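# Replace tarnished stack block with clean one, bench it

## Task

In the tall stack, take out the tarnished block and put a clean block taken from the heap in its place; set the tarnished block down on the empty bench, then release everything.

## Robot and tools

Robot: two arms, left_arm and right_arm, each a six-joint arm ending in a two-finger parallel gripper with a wrist camera. Cameras are cam_left_wrist and cam_right_wrist, both 504x504 pixels, delivered in that order. The names left and right are just labels; they do not correspond to sides of a picture.

Frame: a single scene frame is used for everything. Its origin sits on the table surface midway between the arms, +z is up, +x reaches out over the table, and left_arm is on the +y side. Left base is at (+0.011, +0.253, 0), right base at (-0.034, -0.341, 0), both nearly unrotated. Gripper axes: fingers extend along the gripper's +z and close along its y. end_effector_position is the spot between the finger pads, roughly 1 cm short of the tips.

The 16-number row: every command that moves the robot is built from rows of exactly 16 numbers, one list covering both arms. First 8 are left_arm: x, y, z (metres, scene frame), then quaternion qw, qx, qy, qz (w first, scene frame), then the opening. Next 8 are the same for right_arm. Position and quaternion are an absolute pose for the gripper, not an offset. Opening runs from -1 (shut) to +1 (fully open, 0.094 m); it is an absolute setting, not a change. Even when only one arm should move, all 16 numbers are needed; for the idle arm repeat the pose it reported just before it stopped, plus its intended opening. To keep an orientation steady, resend the same quaternion you chose each time rather than the slightly drifted one in the result.

execute_actions: argument actions, a list holding zero or one item, plus optional pictures (true/false; images come by default). Empty list just reports state. An item with rows (1 to 15 rows) and steps (1 to 15, default 15) drives the arms; each row lasts one 1/30 s step and the final row repeats to fill remaining steps. An item with only steps (up to 300) is a pause counted from the previous result, so thinking time eats into it. A command whose target lies over 0.6 m from that arm's last reported position along any gripper axis is rejected and nothing is sent.

move: argument target (one 16-number row as above) and optional speed in m/s, 0.002 to 0.5, default 0.25; rotation is limited to twice that value in rad/s. Grippers travel in straight lines toward their absolute poses and finish together, taking 0.5 to 10 s; longer paths are cut off at 10 s before arriving. Openings are applied at the start. Paths do not avoid obstacles or the other arm. The result adds a move: line stating the outcome (done, off_target, moving, held, fault) and any limits (paced = pose was clipped; held = a check stopped some steps, after which the arm may surge faster than speed), plus each gripper's remaining distance from its target. If only one arm is named, the other finished fine.

wait: argument seconds, 0 to 10; the robot just keeps going toward its last command. zoom_image: camera (cam_left_wrist or cam_right_wrist) and region [x0, y0, x1, y1] in image pixels from the top-left, at most 504 by 504, giving a sharper close-up of the latest frame. read_manual: optional section, only "licences"; returns licence text, no motion. finished_scene: scene, an integer 1 to 2, the number of the current scene; it closes that scene irreversibly and reports whether the goal was met, so call it only after the blocks are placed and released.

Reading results: each arm's state gives gripper position and quaternion (wxyz) in the scene frame; reported positions can be a bit wrong, more so far out. grip_measured is the actual finger opening on the same -1..+1 scale; the final joint value is the opening in metres. Readings may be off by about 1 mm per gripper, consistently. A Hand target line shows where the controller is currently steering. pose unreachable means the clearance check altered or blocked that arm's command; HELD marks steps where your row was not fully passed on. FAULT means an arm has stopped. MOTOR HOT appears from 85 °C; at 100 °C an OVER-TEMPERATURE FAULT drops the arm and whatever it holds.

Motion behaviour: each step the command is limited to 70 mm and 16 degrees away from the measured pose, so distant targets need several actions; after an action the arm only continues to that last clipped pose. Arms often settle a centimetre or more short, usually low. Position has priority over orientation when both cannot be met. Joint limits (rad): waist ±2.880, shoulder 0 to 3.142, elbow 0 to 3.019, wrist pitch -1.693 to 1.571, wrist yaw ±1.571, wrist roll ±2.094.

Gripping: to hold a block, command an opening about 0.03 under grip_measured for a firm hold (less under for a gentler one). Finger force is around 50 to 62 N per pad. Occasional outside tugs may hit a held block or nudge loose ones, so grip firmly enough.

Avoid: dropping blocks, knocking anything off the table (that fails the goal), toppling the stack, fast or deep contacts (speed and overshoot past contact raise force), letting the arms collide or push on each other, and holding loads longer than needed, since motors heat up. Finish with both grippers open and clear of the blocks.

Each tool is called after "Request:" as name(argument=value, ...) on one line, values as JSON.

## Session

Request:
execute_actions(actions=[])

Scene clock: 0.00 s of 7120.00 s.
left_arm: end_effector_position=(+0.5521, +0.1943, +0.0973) grip_measured=+1.000 end_effector_quat_wxyz=(+0.099, +0.151, +0.943, -0.280) | right_arm: end_effector_position=(+0.0929, -0.6706, +0.2362) grip_measured=+1.000 end_effector_quat_wxyz=(+0.435, +0.225, +0.816, -0.308)
Joint positions: left_arm=[-0.104  1.809  1.349 -1.036  0.598  0.367  0.094] | right_arm=[-1.465  0.688  0.486 -0.308 -0.484 -0.602  0.094]
Joint velocities: left_arm=[-0.015 -0.005 -0.002 -0.007 -0.051  0.051  0.   ] | right_arm=[-0.024 -0.015 -0.002  0.012  0.007  0.037  0.   ]
Hand target (left_arm): +0.560, +0.195, +0.102; +0.106, +0.153, +0.942, -0.278
Hand target (right_arm): +0.094, -0.676, +0.252; +0.440, +0.220, +0.810, -0.320

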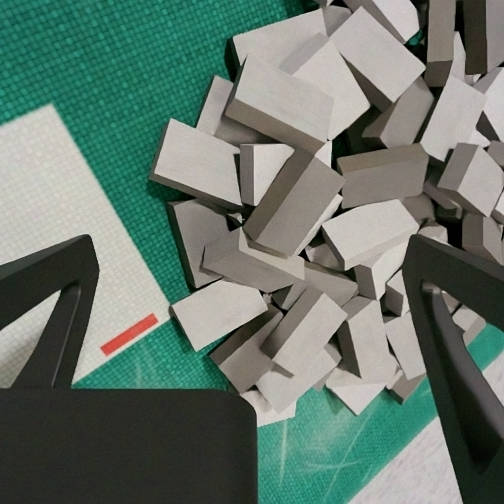

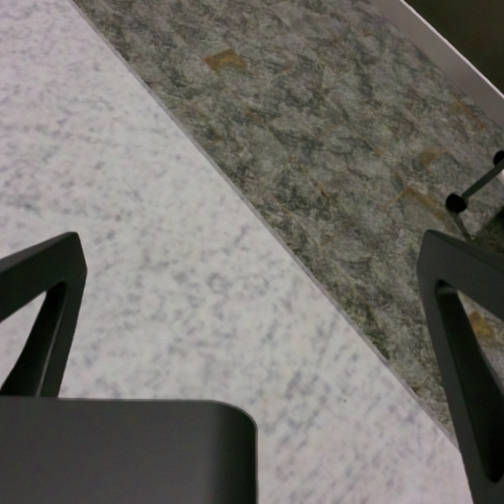

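Request:
move(target=[0.3, 0.2, 0.5, 0.5, 0, 0.866, 0, 1, 0.3, -0.3, 0.5, 0.5, 0, 0.866, 0, 1], speed=0.3)

Scene clock: 26.50 s of 7120.00 s.
left_arm: end_effector_position=(+0.3038, +0.1994, +0.4901) grip_measured=+1.000 end_effector_quat_wxyz=(+0.500, +0.008, +0.866, +0.003) | right_arm: end_effector_position=(+0.2981, -0.3039, +0.4801) grip_measured=+1.000 end_effector_quat_wxyz=(+0.490, -0.015, +0.871, -0.013)
Joint positions: left_arm=[-0.523  0.659  1.206 -1.098 -0.295 -0.162  0.094] | right_arm=[ 0.172  0.735  1.207 -1.028  0.186  0.071  0.094]
Joint velocities: left_arm=[-0.015 -0.015 -0.002 -0.007  0.022  0.007  0.   ] | right_arm=[-0.005  0.005  0.007 -0.012 -0.051  0.007  0.   ]
Hand target (left_arm): +0.302, +0.198, +0.502; +0.504, +0.002, +0.864, -0.004
Hand target (right_arm): +0.297, -0.305, +0.501; +0.504, -0.005, +0.864, -0.008
Off the commanded pose (left_arm): 0.011 m, 1 deg.
Off the commanded pose (right_arm): 0.020 m, 3 deg.
After step 90, 21.20 s passed at rest.
move: off_target (left_arm, right_arm)

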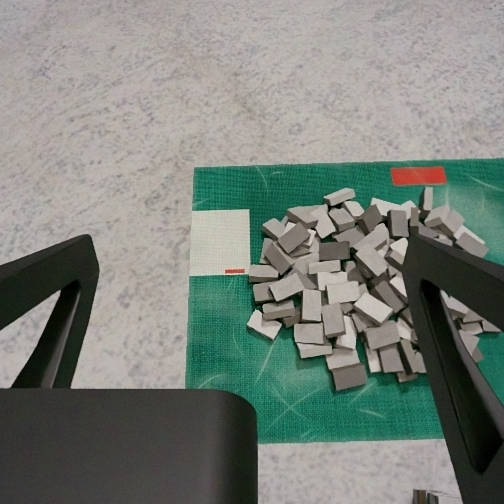

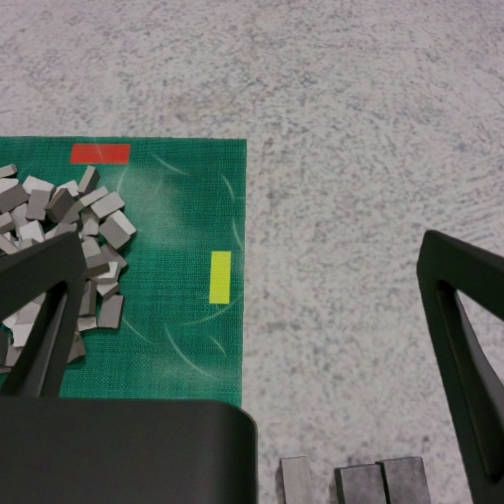

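Request:
move(target=[0.52, 0.1, 0.42, 0, 0, 1, 0, 1, 0.52, -0.35, 0.42, 0, 0, 1, 0, 1], speed=0.3)

Scene clock: 36.57 s of 7120.00 s.
left_arm: end_effector_position=(+0.5133, +0.0975, +0.4042) grip_measured=+1.000 end_effector_quat_wxyz=(+0.120, +0.012, +0.992, -0.027) | right_arm: end_effector_position=(+0.5102, -0.3453, +0.4152) grip_measured=+1.000 end_effector_quat_wxyz=(+0.143, -0.001, +0.990, -0.002)
Joint positions: left_arm=[-0.481  1.623  1.991 -1.693 -0.018 -0.279  0.094] | right_arm=[-0.042  1.661  2.064 -1.687  0.001 -0.008  0.094]
Joint velocities: left_arm=[ 0.005 -0.015  0.012 -0.002 -0.007 -0.081  0.   ] | right_arm=[-0.005 -0.024 -0.017  0.012 -0.051  0.051  0.   ]
Hand target (left_arm): +0.519, +0.101, +0.417; +0.130, -0.002, +0.991, -0.032
Hand target (right_arm): +0.518, -0.347, +0.423; +0.152, -0.005, +0.988, -0.001
Off the commanded pose (left_arm): 0.017 m, 14 deg.
Off the commanded pose (right_arm): 0.012 m, 16 deg; orientation clipped at the last step of the last action.
joint sent to its limit (left arm) — the command would take joint 4 (wrist pitch) past its lower limit, so that joint was sent only as far as its limit.
joint sent to its limit (right arm) — the command would take joint 4 (wrist pitch) past its lower limit, so that joint was sent only as far as its limit.
After step 90, 4.87 s passed at rest.
move: off_target (left_arm, right_arm); limits=paced

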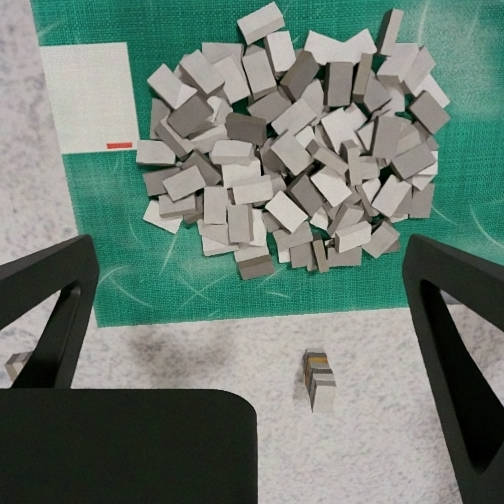

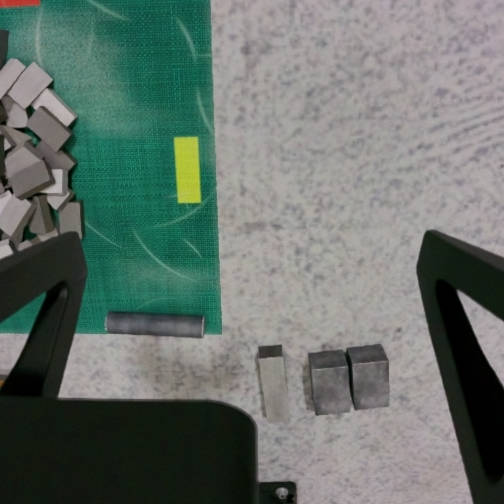

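Request:
zoom_image(camera="cam_left_wrist", region=[260, 330, 380, 430])

Region (260, 330, 380, 430) of cam_left_wrist's 504x504 image, scaled by 4.200, with more detail than that image has.

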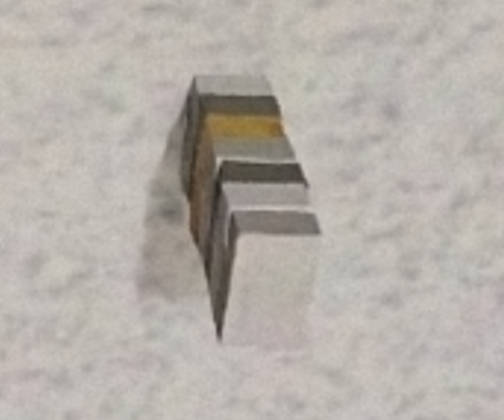

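Request:
move(target=[0.33, 0.44, 0.17, 0, 0, 1, 0, 1, 0.33, 0.0, 0.17, 0, 0, 1, 0, 1], speed=0.3)

Scene clock: 93.13 s of 7120.00 s.
left_arm: end_effector_position=(+0.3241, +0.4387, +0.1763) grip_measured=+1.000 end_effector_quat_wxyz=(+0.001, -0.012, +1.000, -0.005) | right_arm: end_effector_position=(+0.3238, -0.0070, +0.1723) grip_measured=+1.000 end_effector_quat_wxyz=(+0.005, -0.013, +1.000, -0.003)
Joint positions: left_arm=[ 0.367  1.322  1.078 -1.33   0.011  0.519  0.094] | right_arm=[ 0.72   1.643  1.418 -1.342  0.012  0.73   0.094]
Joint velocities: left_arm=[-0.005  0.005  0.022  0.002  0.007 -0.007  0.   ] | right_arm=[-0.005 -0.015 -0.002 -0.002  0.007  0.007  0.   ]
Hand target (left_arm): +0.328, +0.440, +0.172; +0.002, -0.001, +1.000, -0.005
Hand target (right_arm): +0.329, -0.005, +0.170; +0.007, -0.003, +1.000, -0.000
Off the commanded pose (left_arm): 0.009 m, 1 deg.
Off the commanded pose (right_arm): 0.010 m, 2 deg.
After step 90, 51.40 s passed at rest.
move: done

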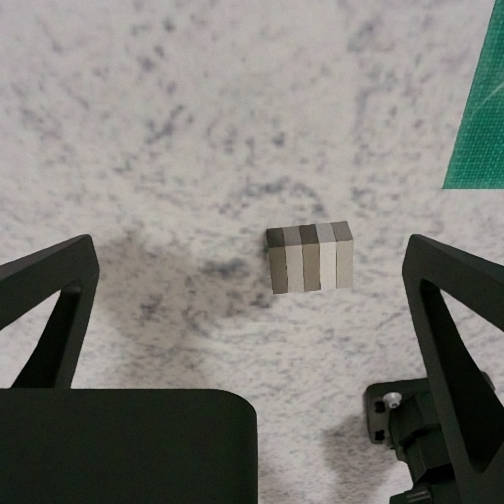

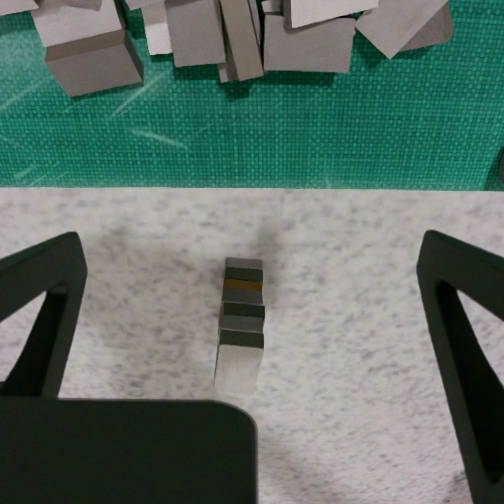

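Request:
zoom_image(camera="cam_right_wrist", region=[170, 245, 320, 400])

Region (170, 245, 320, 400) of cam_right_wrist's 504x504 image, scaled by 3.252, with more detail than that image has; it fills the left 488 columns of this view, and the rest is white.

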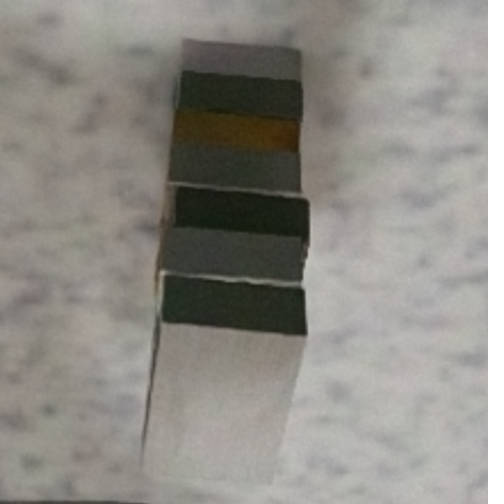

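Request:
move(target=[0.5, 0.14, 0.22, 0, 0, 1, 0, 1, 0.185, -0.002, 0.13, 0, 0.05, 0.9987, 0, 0.3], speed=0.25)

Scene clock: 169.20 s of 7120.00 s.
left_arm: end_effector_position=(+0.4896, +0.1407, +0.2087) grip_measured=+1.000 end_effector_quat_wxyz=(-0.010, +0.011, +1.000, +0.006) | right_arm: end_effector_position=(+0.1855, -0.0069, +0.1203) grip_measured=+0.303 end_effector_quat_wxyz=(-0.006, +0.043, +0.999, -0.014)
Joint positions: left_arm=[-0.407  1.646  1.519 -1.466 -0.007 -0.208  0.094] | right_arm=[ 0.956  1.481  1.084 -1.204  0.004  1.078  0.061]
Joint velocities: left_arm=[-0.005 -0.015 -0.027 -0.012  0.051 -0.007  0.   ] | right_arm=[-0.015  0.005 -0.007  0.012  0.066 -0.022  0.   ]
Hand target (left_arm): +0.501, +0.141, +0.218; -0.001, +0.000, +1.000, +0.006
Hand target (right_arm): +0.186, -0.004, +0.129; +0.002, +0.050, +0.999, +0.001
Off the commanded pose (left_arm): 0.015 m, 2 deg.
Off the commanded pose (right_arm): 0.011 m, 2 deg.
After step 90, 71.13 s passed at rest.
move: off_target (left_arm, right_arm)

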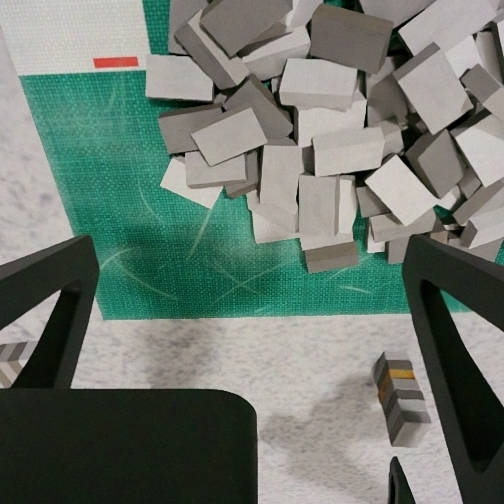

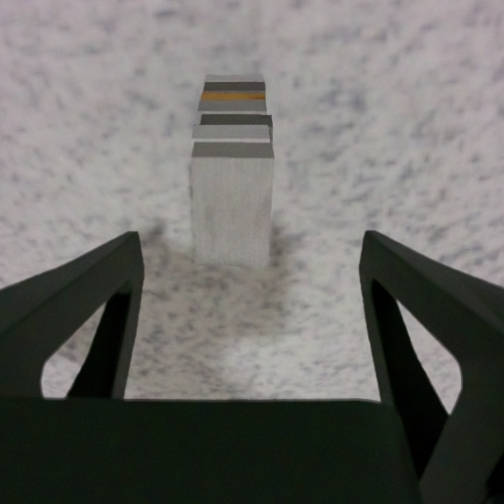

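Request:
move(target=[0.5, 0.14, 0.22, 0, 0, 1, 0, 1, 0.183, 0.003, 0.07, 0, 0.05, 0.9987, 0, 0.3], speed=0.08)

Scene clock: 208.77 s of 7120.00 s.
left_arm: end_effector_position=(+0.4896, +0.1403, +0.2087) grip_measured=+1.000 end_effector_quat_wxyz=(-0.010, +0.010, +1.000, +0.005) | right_arm: end_effector_position=(+0.1843, -0.0013, +0.0772) grip_measured=+0.303 end_effector_quat_wxyz=(+0.004, +0.046, +0.999, +0.002)
Joint positions: left_arm=[-0.407  1.646  1.519 -1.466 -0.004 -0.211  0.094] | right_arm=[ 0.966  1.52   1.002 -1.045  0.004  1.095  0.061]
Joint velocities: left_arm=[ 0.005 -0.015 -0.022 -0.002 -0.051  0.007  0.   ] | right_arm=[ 0.005 -0.015 -0.017  0.007 -0.022  0.051 -0.001]
Hand target (left_arm): +0.500, +0.140, +0.220; +0.000, +0.000, +1.000, -0.000
Hand target (right_arm): +0.183, +0.003, +0.070; +0.000, +0.050, +0.999, +0.000
Off the commanded pose (left_arm): 0.015 m, 2 deg.
Off the commanded pose (right_arm): 0.009 m, 1 deg.
After step 90, 35.57 s passed at rest.
move: off_target (left_arm)

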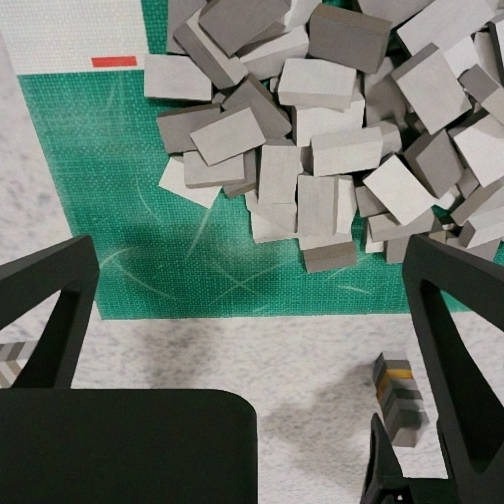

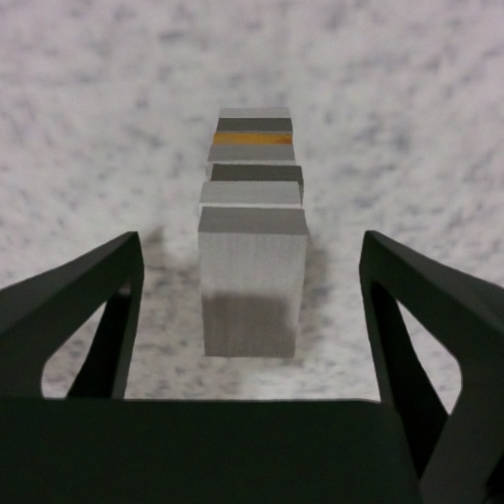

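Request:
move(target=[0.5, 0.14, 0.22, 0, 0, 1, 0, 1, 0.182, 0.003, 0.048, 0, 0.05, 0.9987, 0, 0.3], speed=0.05)

Scene clock: 225.30 s of 7120.00 s.
left_arm: end_effector_position=(+0.4895, +0.1403, +0.2087) grip_measured=+1.000 end_effector_quat_wxyz=(-0.010, +0.010, +1.000, +0.004) | right_arm: end_effector_position=(+0.1843, -0.0004, +0.0564) grip_measured=+0.303 end_effector_quat_wxyz=(+0.005, +0.047, +0.999, +0.004)
Joint positions: left_arm=[-0.407  1.646  1.519 -1.466 -0.004 -0.211  0.094] | right_arm=[ 0.967  1.551  0.974 -0.983  0.004  1.097  0.061]
Joint velocities: left_arm=[-0.015 -0.005 -0.002 -0.012 -0.066  0.11   0.   ] | right_arm=[-0.005 -0.015  0.007  0.017 -0.022  0.007 -0.   ]
Hand target (left_arm): +0.500, +0.140, +0.220; +0.000, +0.000, +1.000, -0.000
Hand target (right_arm): +0.182, +0.003, +0.048; +0.000, +0.050, +0.999, +0.000
Off the commanded pose (left_arm): 0.015 m, 2 deg.
Off the commanded pose (right_arm): 0.009 m, 1 deg.
After step 90, 12.60 s passed at rest.
move: off_target (left_arm)

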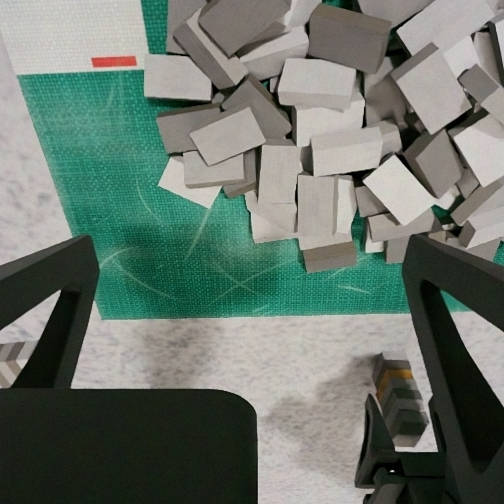

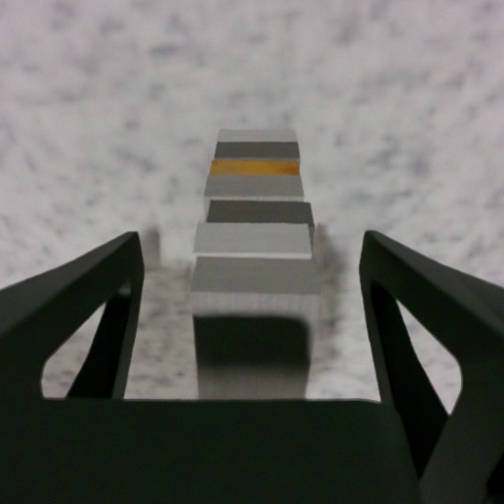

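Request:
move(target=[0.5, 0.14, 0.22, 0, 0, 1, 0, 1, 0.182, 0.003, 0.0445, 0, 0.05, 0.9987, 0, 0.0], speed=0.03)

Scene clock: 233.67 s of 7120.00 s.
left_arm: end_effector_position=(+0.4895, +0.1403, +0.2087) grip_measured=+1.000 end_effector_quat_wxyz=(-0.010, +0.010, +1.000, +0.004) | right_arm: end_effector_position=(+0.1856, +0.0015, +0.0562) grip_measured=+0.003 end_effector_quat_wxyz=(+0.007, +0.047, +0.999, +0.007)
Joint positions: left_arm=[-0.407  1.646  1.519 -1.466 -0.004 -0.211  0.094] | right_arm=[ 0.967  1.552  0.974 -0.974  0.004  1.097  0.047]
Joint velocities: left_arm=[-0.005  0.005  0.017 -0.002 -0.037 -0.037  0.   ] | right_arm=[ 0.005 -0.005 -0.007  0.002 -0.007 -0.051  0.   ]
Hand target (left_arm): +0.500, +0.140, +0.220; +0.000, +0.000, +1.000, -0.000
Hand target (right_arm): +0.182, +0.003, +0.045; +0.000, +0.050, +0.999, +0.000
Off the commanded pose (left_arm): 0.015 m, 2 deg.
Off the commanded pose (right_arm): 0.012 m, 1 deg.
After step 90, 4.63 s passed at rest.
move: off_target (left_arm, right_arm)

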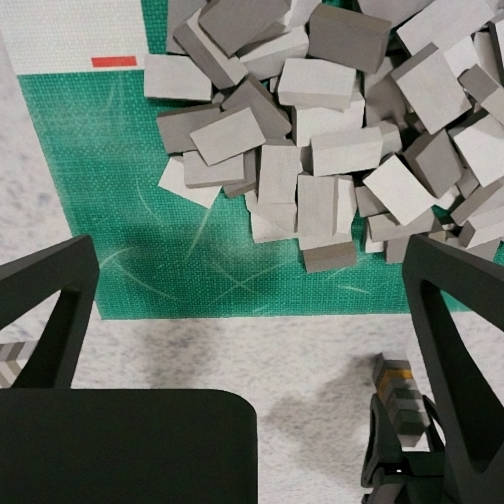

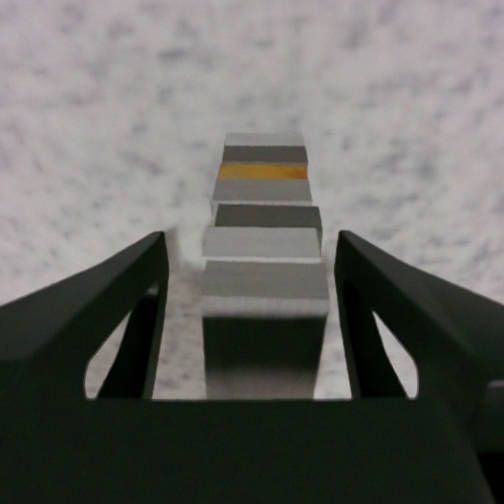

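Request:
move(target=[0.5, 0.14, 0.22, 0, 0, 1, 0, 1, 0.181, 0.001, 0.040, 0, 0.05, 0.9987, 0, 0.0], speed=0.03)

Scene clock: 240.27 s of 7120.00 s.
left_arm: end_effector_position=(+0.4895, +0.1403, +0.2087) grip_measured=+1.000 end_effector_quat_wxyz=(-0.010, +0.010, +1.000, +0.004) | right_arm: end_effector_position=(+0.1838, -0.0013, +0.0506) grip_measured=+0.003 end_effector_quat_wxyz=(+0.006, +0.047, +0.999, +0.006)
Joint positions: left_arm=[-0.407  1.646  1.519 -1.466 -0.004 -0.211  0.094] | right_arm=[ 0.967  1.554  0.96  -0.96   0.004  1.097  0.047]
Joint velocities: left_arm=[-0.015 -0.005 -0.007  0.002  0.022 -0.037  0.   ] | right_arm=[-0.005  0.015  0.002 -0.017 -0.022 -0.022 -0.001]
Hand target (left_arm): +0.500, +0.140, +0.220; +0.000, +0.000, +1.000, -0.000
Hand target (right_arm): +0.181, +0.001, +0.040; +0.000, +0.050, +0.999, +0.000
Off the commanded pose (left_arm): 0.015 m, 2 deg.
Off the commanded pose (right_arm): 0.011 m, 1 deg.
After step 90, 2.80 s passed at rest.
move: off_target (left_arm, right_arm)

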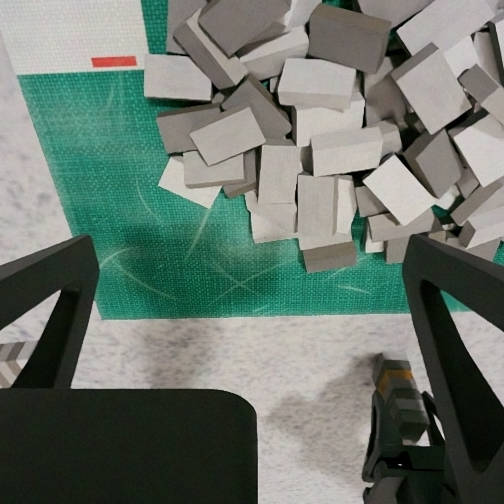

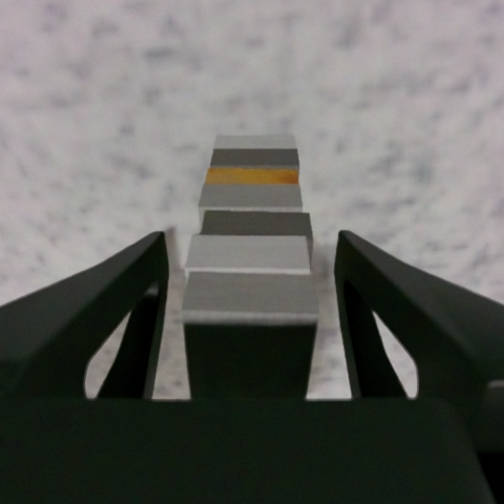

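Request:
zoom_image(camera="cam_left_wrist", region=[340, 340, 460, 460])

Request:
zoom_image(camera="cam_right_wrist", region=[130, 120, 370, 330])

Region (340, 340, 460, 460) of cam_left_wrist's 504x504 image, scaled by 4.200, with more detail than that image has.

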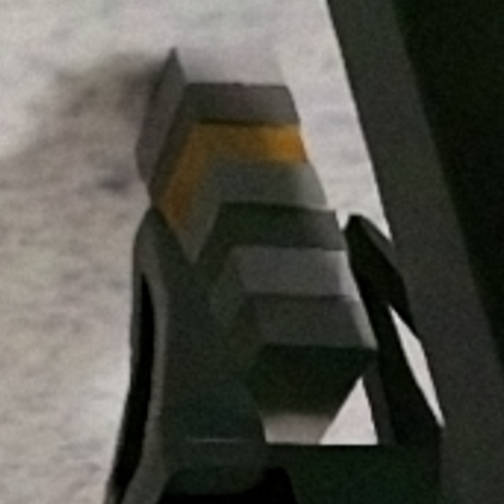

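Region (130, 120, 370, 330) of cam_right_wrist's 504x504 image, scaled by 2.100, with more detail than that image has; it fills the top 441 rows of this view, and the rest is white.

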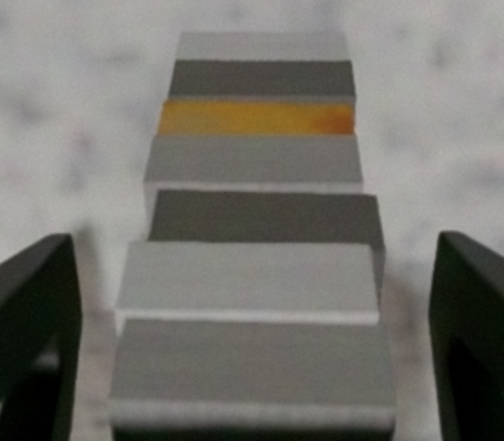

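Request:
move(target=[0.5, 0.14, 0.22, 0, 0, 1, 0, 1, 0.181, 0.001, 0.040, 0, 0.05, 0.9987, 0, -0.40], speed=0.03)

Request:
zoom_image(camera="cam_left_wrist", region=[340, 340, 460, 460])

Scene clock: 261.23 s of 7120.00 s.
left_arm: end_effector_position=(+0.4895, +0.1403, +0.2087) grip_measured=+1.000 end_effector_quat_wxyz=(-0.010, +0.010, +1.000, +0.004) | right_arm: end_effector_position=(+0.1838, -0.0012, +0.0505) grip_measured=-0.397 end_effector_quat_wxyz=(+0.006, +0.047, +0.999, +0.006)
Joint positions: left_arm=[-0.407  1.646  1.519 -1.466 -0.004 -0.211  0.094] | right_arm=[ 0.967  1.555  0.96  -0.96   0.004  1.097  0.028]
Joint velocities: left_arm=[-0.015  0.015 -0.012 -0.002  0.037  0.007  0.   ] | right_arm=[ 0.005  0.005  0.002  0.002 -0.066 -0.007  0.001]
Hand target (left_arm): +0.500, +0.140, +0.220; +0.000, +0.000, +1.000, -0.000
Hand target (right_arm): +0.181, +0.001, +0.040; +0.000, +0.050, +0.999, +0.000
Off the commanded pose (left_arm): 0.015 m, 2 deg.
Off the commanded pose (right_arm): 0.011 m, 1 deg.
After step 90, 17.23 s passed at rest.
move: off_target (left_arm, right_arm)

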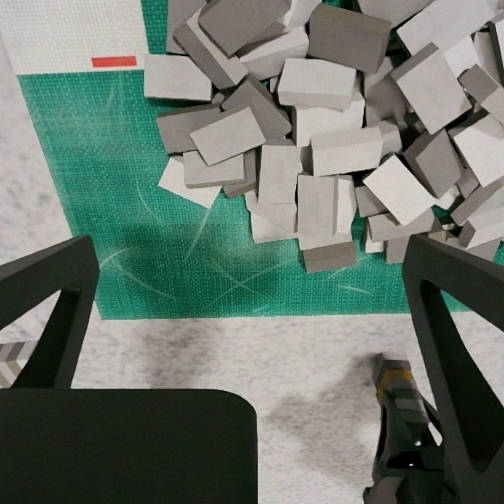

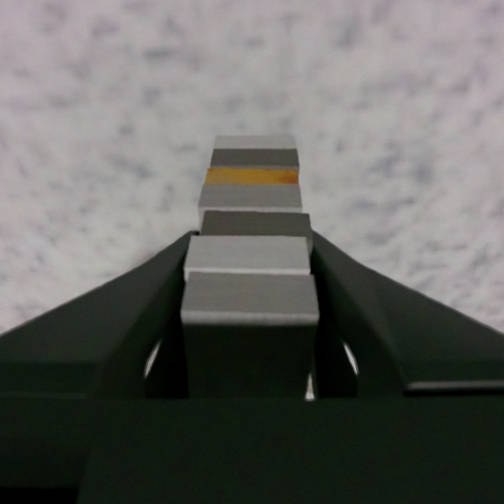

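Region (340, 340, 460, 460) of cam_left_wrist's 504x504 image, scaled by 4.200, with more detail than that image has.

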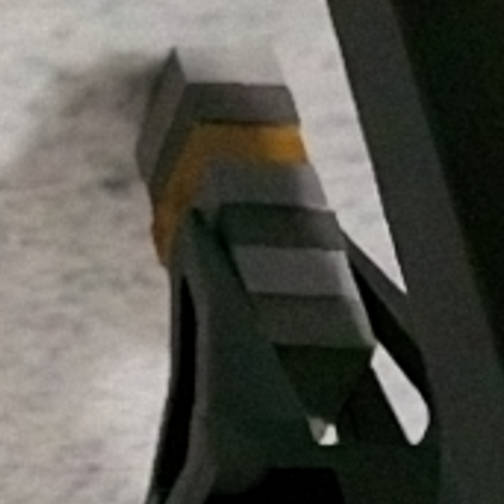

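Request:
execute_actions(actions=[{"rows": [[0.5, 0.14, 0.22, 0, 0, 1, 0, 1, 0.181, 0.001, 0.040, 0, 0.05, 0.9987, 0, -0.53]], "steps": 15}], pictures=false)

Scene clock: 268.83 s of 7120.00 s.
left_arm: end_effector_position=(+0.4895, +0.1403, +0.2087) grip_measured=+1.000 end_effector_quat_wxyz=(-0.010, +0.010, +1.000, +0.004) | right_arm: end_effector_position=(+0.1838, -0.0011, +0.0502) grip_measured=-0.474 end_effector_quat_wxyz=(+0.006, +0.047, +0.999, +0.006)
Joint positions: left_arm=[-0.407  1.646  1.519 -1.466 -0.004 -0.211  0.094] | right_arm=[ 0.967  1.555  0.96  -0.959  0.004  1.097  0.025]
Joint velocities: left_arm=[-0.005 -0.005  0.002 -0.012  0.007  0.007  0.   ] | right_arm=[-0.005 -0.015 -0.012  0.007  0.037  0.051  0.   ]
Hand target (left_arm): +0.500, +0.140, +0.220; +0.000, +0.000, +1.000, -0.000
Hand target (right_arm): +0.181, +0.001, +0.040; +0.000, +0.050, +0.999, +0.000
Off the commanded pose (left_arm): 0.015 m, 2 deg.
Off the commanded pose (right_arm): 0.011 m, 1 deg.
Steps of this call (steps 1 to 90: nothing new was sent; then 4.10 s passed at rest; steps 91 to 105: all 15 steps of this action). Readings (end_effector_position):
91: left_arm (+0.4895, +0.1403, +0.2087) | right_arm (+0.1838, -0.0011, +0.0505)
92: left_arm (+0.4895, +0.1403, +0.2087) | right_arm (+0.1838, -0.0012, +0.0502)
94: left_arm (+0.4895, +0.1403, +0.2087) | right_arm (+0.1838, -0.0011, +0.0502)
98: left_arm (+0.4895, +0.1403, +0.2087) | right_arm (+0.1838, -0.0011, +0.0502)
105: the state above

Request:
move(target=[0.5, 0.14, 0.22, 0, 0, 1, 0, 1, 0.183, 0.0, 0.085, 0, 0.05, 0.9987, 0, -0.53], speed=0.04)

Scene clock: 276.07 s of 7120.00 s.
left_arm: end_effector_position=(+0.4895, +0.1403, +0.2087) grip_measured=+1.000 end_effector_quat_wxyz=(-0.010, +0.010, +1.000, +0.004) | right_arm: end_effector_position=(+0.1709, -0.0214, +0.0524) grip_measured=-0.474 end_effector_quat_wxyz=(-0.019, +0.047, +0.998, -0.037)
Joint positions: left_arm=[-0.407  1.646  1.519 -1.466 -0.004 -0.211  0.094] | right_arm=[ 0.967  1.554  0.963 -1.063  0.004  1.097  0.025]
Joint velocities: left_arm=[-0.015 -0.005  0.002 -0.022 -0.051  0.007  0.   ] | right_arm=[ 0.005  0.005 -0.002  0.012  0.037  0.007 -0.   ]
Hand target (left_arm): +0.500, +0.140, +0.220; +0.000, +0.000, +1.000, -0.000
Hand target (right_arm): +0.182, -0.001, +0.085; -0.000, +0.050, +0.999, +0.000
Off the commanded pose (left_arm): 0.015 m, 2 deg.
Off the commanded pose (right_arm): 0.041 m, 5 deg.
After step 90, 3.10 s passed at rest.
move: off_target (left_arm, right_arm)

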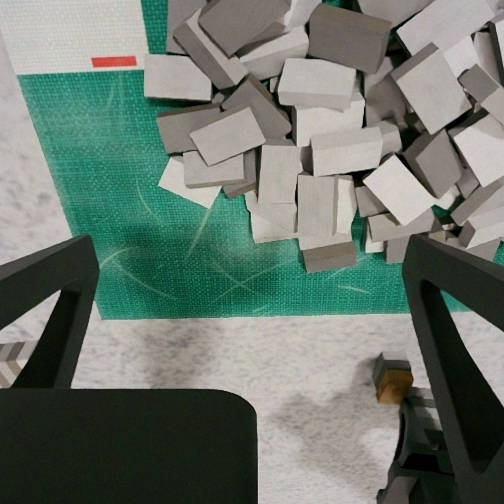

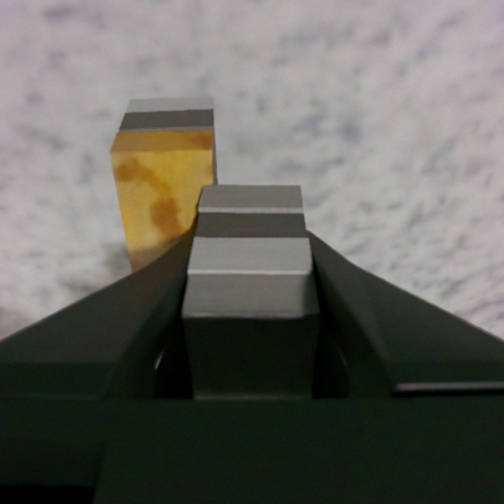

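Request:
move(target=[0.5, 0.14, 0.22, 0, 0, 1, 0, 1, 0.17, -0.03, 0.16, 0, 0.05, 0.9987, 0, -0.53], speed=0.08)

Scene clock: 284.67 s of 7120.00 s.
left_arm: end_effector_position=(+0.4895, +0.1403, +0.2087) grip_measured=+1.000 end_effector_quat_wxyz=(-0.010, +0.010, +1.000, +0.004) | right_arm: end_effector_position=(+0.1582, -0.0443, +0.1281) grip_measured=-0.474 end_effector_quat_wxyz=(-0.017, +0.049, +0.998, -0.034)
Joint positions: left_arm=[-0.407  1.646  1.519 -1.466 -0.004 -0.211  0.094] | right_arm=[ 0.963  1.384  1.003 -1.267  0.004  1.097  0.025]
Joint velocities: left_arm=[ 0.015 -0.005  0.002  0.002 -0.037  0.022  0.   ] | right_arm=[-0.024 -0.005  0.012  0.002 -0.022 -0.037 -0.001]
Hand target (left_arm): +0.500, +0.140, +0.220; +0.000, +0.000, +1.000, -0.000
Hand target (right_arm): +0.170, -0.031, +0.159; +0.001, +0.051, +0.999, -0.000
Off the commanded pose (left_arm): 0.015 m, 2 deg.
Off the commanded pose (right_arm): 0.037 m, 4 deg.
After step 90, 3.87 s passed at rest.
move: off_target (left_arm, right_arm)

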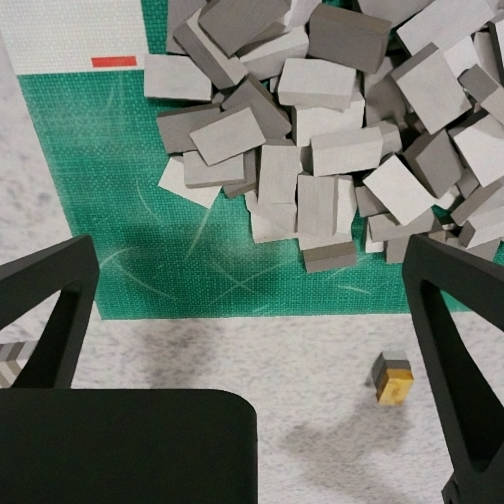

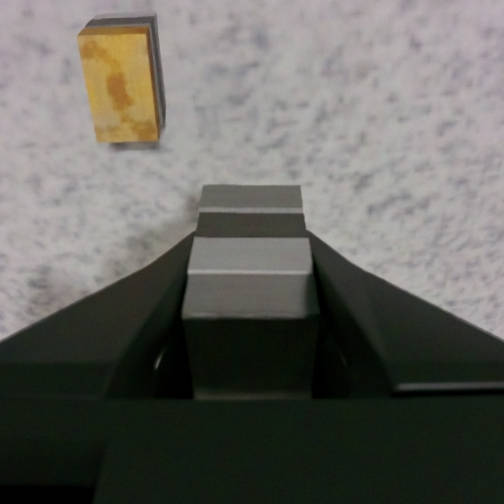

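Request:
move(target=[0.19, 0.0, 0.11, 0, 0.05, 0.9987, 0, 0.1, 0.2, -0.22, 0.16, 0, 0.05, 0.9987, 0, -0.53], speed=0.2)

Scene clock: 322.70 s of 7120.00 s.
left_arm: end_effector_position=(+0.1880, +0.0013, +0.1094) grip_measured=+0.102 end_effector_quat_wxyz=(-0.007, +0.059, +0.998, +0.012) | right_arm: end_effector_position=(+0.1973, -0.2190, +0.1468) grip_measured=-0.474 end_effector_quat_wxyz=(-0.016, +0.057, +0.998, -0.012)
Joint positions: left_arm=[-1.134  1.246  0.826 -1.178 -0.005 -0.841  0.052] | right_arm=[ 0.454  1.083  0.806 -1.334  0.004  0.605  0.025]
Joint velocities: left_arm=[-0.015 -0.015 -0.012  0.007 -0.051 -0.007  0.001] | right_arm=[ 0.005 -0.015  0.002 -0.007  0.007 -0.022 -0.   ]
Hand target (left_arm): +0.190, -0.001, +0.112; +0.002, +0.050, +0.999, +0.005
Hand target (right_arm): +0.198, -0.218, +0.158; -0.004, +0.050, +0.999, -0.002
Off the commanded pose (left_arm): 0.002 m, 2 deg.
Off the commanded pose (right_arm): 0.013 m, 2 deg.
After step 90, 32.70 s passed at rest.
move: off_target (right_arm)

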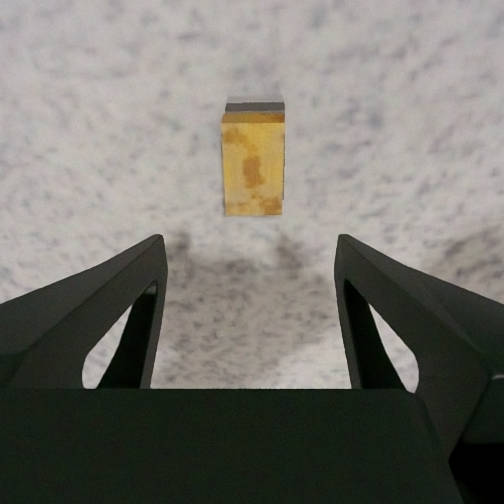

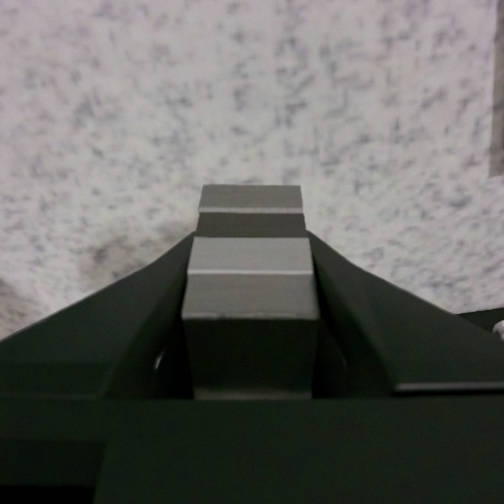

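Request:
move(target=[0.188, 0.0, 0.05, 0, 0.05, 0.9987, 0, 0.1, 0.2, -0.22, 0.16, 0, 0.05, 0.9987, 0, -0.53], speed=0.06)

Scene clock: 336.77 s of 7120.00 s.
left_arm: end_effector_position=(+0.1873, +0.0021, +0.0537) grip_measured=+0.102 end_effector_quat_wxyz=(+0.001, +0.058, +0.998, +0.001) | right_arm: end_effector_position=(+0.1935, -0.2217, +0.1430) grip_measured=-0.474 end_effector_quat_wxyz=(-0.020, +0.053, +0.998, -0.014)
Joint positions: left_arm=[-1.134  1.311  0.715 -0.975 -0.004 -0.843  0.052] | right_arm=[ 0.451  1.08   0.793 -1.334  0.004  0.595  0.025]
Joint velocities: left_arm=[-0.005  0.005 -0.017  0.007 -0.051 -0.022 -0.   ] | right_arm=[ 0.005 -0.005 -0.007  0.007 -0.037 -0.051  0.001]
Hand target (left_arm): +0.188, +0.000, +0.050; -0.000, +0.050, +0.999, -0.000
Hand target (right_arm): +0.200, -0.220, +0.159; +0.000, +0.050, +0.999, -0.000
Off the commanded pose (left_arm): 0.004 m, 1 deg.
Off the commanded pose (right_arm): 0.018 m, 3 deg.
After step 90, 9.73 s passed at rest.
move: off_target (right_arm)

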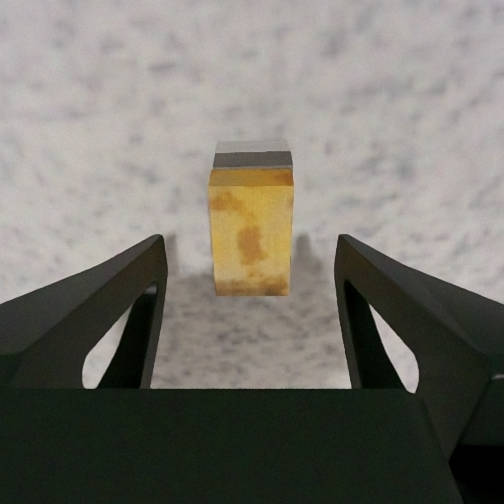

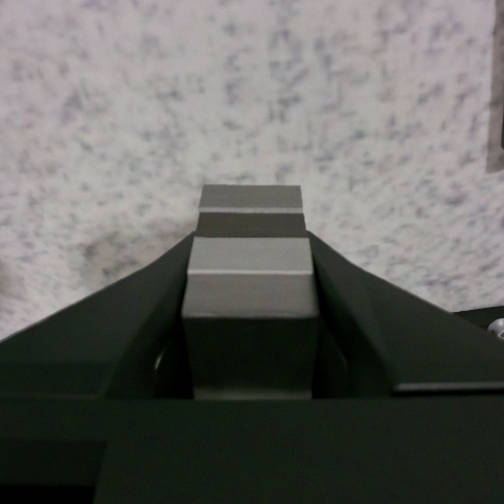

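Request:
move(target=[0.187, 0.0, 0.035, 0, 0.05, 0.9987, 0, 0.1, 0.2, -0.22, 0.16, 0, 0.05, 0.9987, 0, -0.53], speed=0.04)

Scene clock: 357.57 s of 7120.00 s.
left_arm: end_effector_position=(+0.1876, +0.0016, +0.0396) grip_measured=+0.102 end_effector_quat_wxyz=(+0.002, +0.057, +0.998, +0.000) | right_arm: end_effector_position=(+0.1906, -0.2232, +0.1399) grip_measured=-0.474 end_effector_quat_wxyz=(-0.024, +0.053, +0.998, -0.017)
Joint positions: left_arm=[-1.134  1.339  0.695 -0.925 -0.004 -0.844  0.052] | right_arm=[ 0.451  1.08   0.784 -1.334  0.004  0.594  0.025]
Joint velocities: left_arm=[-0.005 -0.015  0.002  0.012  0.007 -0.007 -0.   ] | right_arm=[-0.015 -0.005 -0.002 -0.007  0.022  0.11  -0.001]
Hand target (left_arm): +0.187, +0.000, +0.035; -0.000, +0.050, +0.999, +0.000
Hand target (right_arm): +0.200, -0.220, +0.159; +0.000, +0.050, +0.999, -0.000
Off the commanded pose (left_arm): 0.005 m, 1 deg.
Off the commanded pose (right_arm): 0.022 m, 3 deg.
After step 90, 16.90 s passed at rest.
move: off_target (right_arm)

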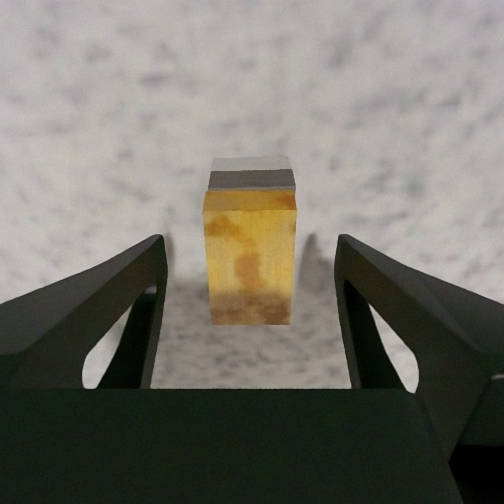

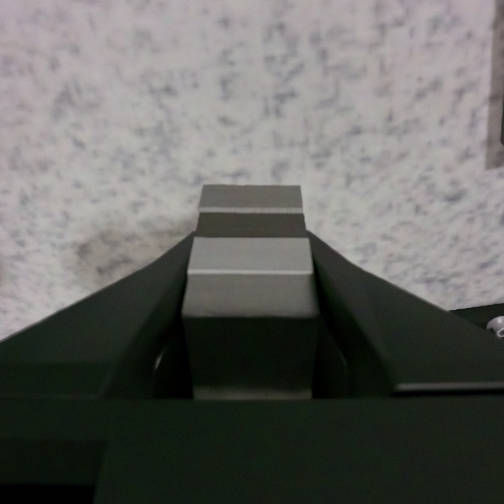

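Request:
execute_actions(actions=[{"rows": [[0.187, 0.0, 0.035, 0, 0.05, 0.9987, 0, -0.53, 0.2, -0.22, 0.16, 0, 0.05, 0.9987, 0, -0.53]], "steps": 15}], pictures=false)

Scene clock: 372.80 s of 7120.00 s.
left_arm: end_effector_position=(+0.1877, +0.0015, +0.0396) grip_measured=-0.495 end_effector_quat_wxyz=(+0.002, +0.057, +0.998, +0.000) | right_arm: end_effector_position=(+0.1906, -0.2232, +0.1399) grip_measured=-0.474 end_effector_quat_wxyz=(-0.024, +0.053, +0.998, -0.017)
Joint positions: left_arm=[-1.134  1.339  0.695 -0.924 -0.004 -0.844  0.024] | right_arm=[ 0.451  1.08   0.784 -1.334  0.004  0.594  0.025]
Joint velocities: left_arm=[ 0.005 -0.005  0.012  0.002 -0.095  0.022 -0.001] | right_arm=[ 0.005 -0.005  0.002 -0.012 -0.007 -0.007 -0.001]
Hand target (left_arm): +0.187, +0.000, +0.035; +0.000, +0.050, +0.999, -0.000
Hand target (right_arm): +0.200, -0.220, +0.159; +0.000, +0.050, +0.999, -0.000
Off the commanded pose (left_arm): 0.005 m, 1 deg.
Off the commanded pose (right_arm): 0.022 m, 3 deg.
Steps of this call (steps 1 to 90: nothing new was sent; then 11.73 s passed at rest; steps 91 to 105: all 15 steps of this action). Readings (end_effector_position):
91: left_arm (+0.1876, +0.0015, +0.0396) | right_arm (+0.1906, -0.2232, +0.1399)
92: left_arm (+0.1876, +0.0015, +0.0396) | right_arm (+0.1906, -0.2232, +0.1399)
94: left_arm (+0.1877, +0.0015, +0.0396) | right_arm (+0.1906, -0.2232, +0.1399)
98: left_arm (+0.1877, +0.0015, +0.0396) | right_arm (+0.1906, -0.2232, +0.1399)
105: the state above

Request:
execute_actions(actions=[{"rows": [[0.187, 0.0, 0.10, 0, 0.05, 0.9987, 0, -0.54, 0.2, -0.22, 0.16, 0, 0.05, 0.9987, 0, -0.53]], "steps": 15}])

Scene clock: 383.43 s of 7120.00 s.
left_arm: end_effector_position=(+0.1821, +0.0094, +0.0910) grip_measured=-0.495 end_effector_quat_wxyz=(-0.003, +0.057, +0.998, +0.006) | right_arm: end_effector_position=(+0.1906, -0.2232, +0.1399) grip_measured=-0.474 end_effector_quat_wxyz=(-0.024, +0.053, +0.998, -0.017)
Joint positions: left_arm=[-1.134  1.233  0.761 -1.113 -0.004 -0.844  0.024] | right_arm=[ 0.451  1.08   0.784 -1.334  0.004  0.594  0.025]
Joint velocities: left_arm=[-0.024  0.005  0.017 -0.002 -0.022  0.007 -0.   ] | right_arm=[ 0.005  0.005 -0.002 -0.022 -0.037 -0.007 -0.   ]
Hand target (left_arm): +0.187, +0.000, +0.100; +0.000, +0.050, +0.999, -0.000
Hand target (right_arm): +0.200, -0.220, +0.159; +0.000, +0.050, +0.999, -0.000
Off the commanded pose (left_arm): 0.014 m, 1 deg.
Off the commanded pose (right_arm): 0.022 m, 3 deg.
Steps of this call (steps 1 to 90: nothing new was sent; then 7.13 s passed at rest; steps 91 to 105: all 15 steps of this action). Readings (end_effector_position):
91: left_arm (+0.1856, +0.0044, +0.0429) | right_arm (+0.1906, -0.2232, +0.1399)
92: left_arm (+0.1815, +0.0102, +0.0488) | right_arm (+0.1906, -0.2232, +0.1399)
94: left_arm (+0.1777, +0.0157, +0.0640) | right_arm (+0.1906, -0.2232, +0.1399)
98: left_arm (+0.1807, +0.0114, +0.0874) | right_arm (+0.1906, -0.2232, +0.1399)
105: the state above

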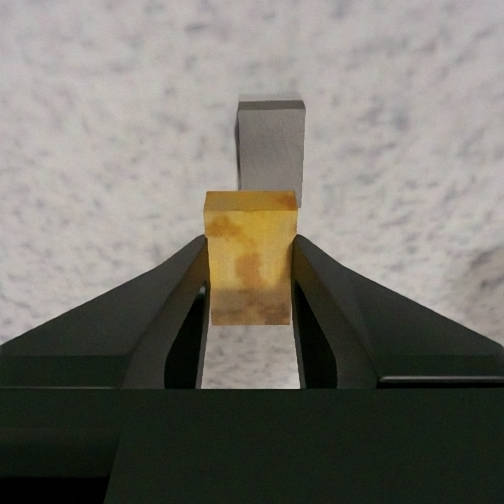

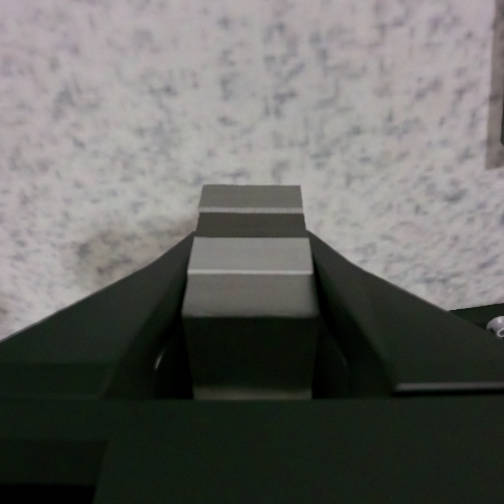

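Request:
move(target=[0.19, 0.13, 0.035, 0, 0.05, 0.9987, 0, -0.54, 0.2, -0.22, 0.16, 0, 0.05, 0.9987, 0, -0.53], speed=0.15)

Request:
move(target=[0.19, 0.13, 0.013, 0, 0.05, 0.9987, 0, -0.54, 0.2, -0.22, 0.16, 0, 0.05, 0.9987, 0, -0.53], speed=0.04)

Scene clock: 398.20 s of 7120.00 s.
left_arm: end_effector_position=(+0.1837, +0.1330, +0.0327) grip_measured=-0.495 end_effector_quat_wxyz=(-0.012, +0.044, +0.999, +0.007) | right_arm: end_effector_position=(+0.1873, -0.2250, +0.1366) grip_measured=-0.474 end_effector_quat_wxyz=(-0.028, +0.053, +0.998, -0.019)
Joint positions: left_arm=[-0.779  1.081  0.473 -0.991  0.001 -0.514  0.024] | right_arm=[ 0.451  1.079  0.774 -1.334  0.004  0.594  0.025]
Joint velocities: left_arm=[-0.015 -0.005  0.012 -0.012  0.022  0.022 -0.001] | right_arm=[-0.005 -0.015  0.007  0.007  0.051  0.022 -0.001]
Hand target (left_arm): +0.189, +0.130, +0.036; -0.002, +0.050, +0.999, -0.002
Hand target (right_arm): +0.199, -0.220, +0.159; +0.000, +0.050, +0.999, -0.001
Off the commanded pose (left_arm): 0.007 m, 2 deg.
Off the commanded pose (right_arm): 0.027 m, 4 deg.
After step 90, 10.30 s passed at rest.
move: off_target (right_arm)

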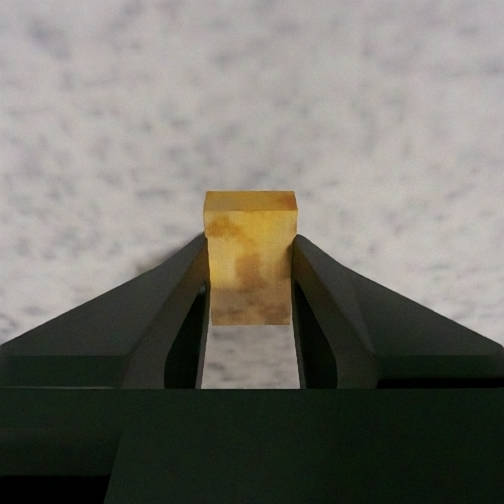

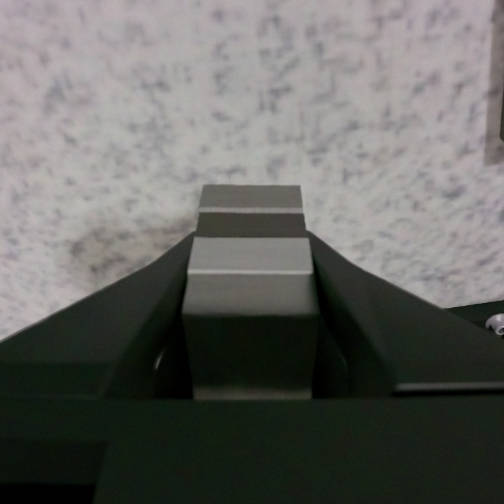

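Scene clock: 399.30 s of 7120.00 s.
left_arm: end_effector_position=(+0.1873, +0.1305, +0.0163) grip_measured=-0.495 end_effector_quat_wxyz=(-0.003, +0.044, +0.999, +0.001) | right_arm: end_effector_position=(+0.1849, -0.2262, +0.1340) grip_measured=-0.474 end_effector_quat_wxyz=(-0.031, +0.053, +0.998, -0.021)
Joint positions: left_arm=[-0.779  1.119  0.444 -0.901  0.001 -0.514  0.024] | right_arm=[ 0.451  1.078  0.766 -1.334  0.004  0.594  0.025]
Joint velocities: left_arm=[-0.015 -0.015 -0.002  0.007  0.007 -0.081 -0.001] | right_arm=[ 0.015 -0.015  0.007 -0.012  0.022 -0.037 -0.001]
Hand target (left_arm): +0.190, +0.130, +0.013; -0.000, +0.050, +0.999, -0.000
Hand target (right_arm): +0.199, -0.220, +0.159; +0.000, +0.051, +0.999, -0.001
Off the commanded pose (left_arm): 0.004 m, 1 deg.
Off the commanded pose (right_arm): 0.031 m, 4 deg.
move: off_target (right_arm)

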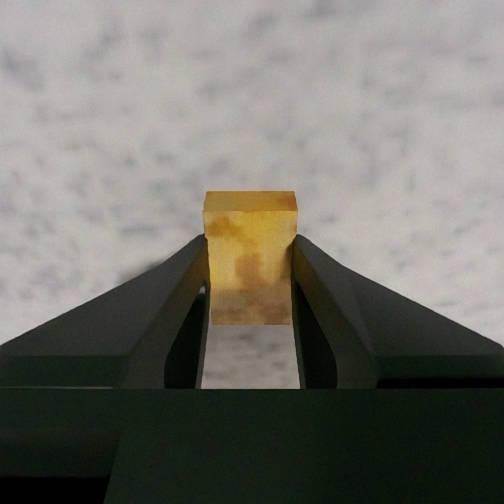

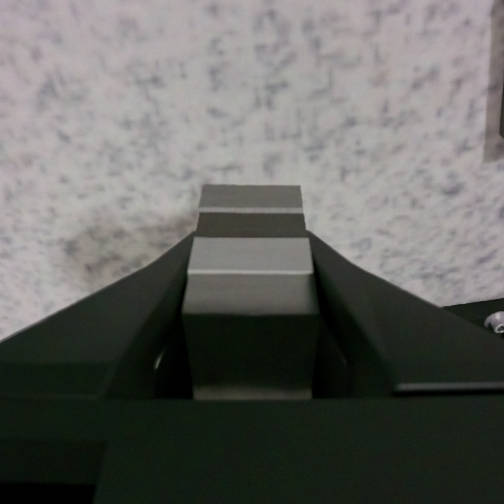

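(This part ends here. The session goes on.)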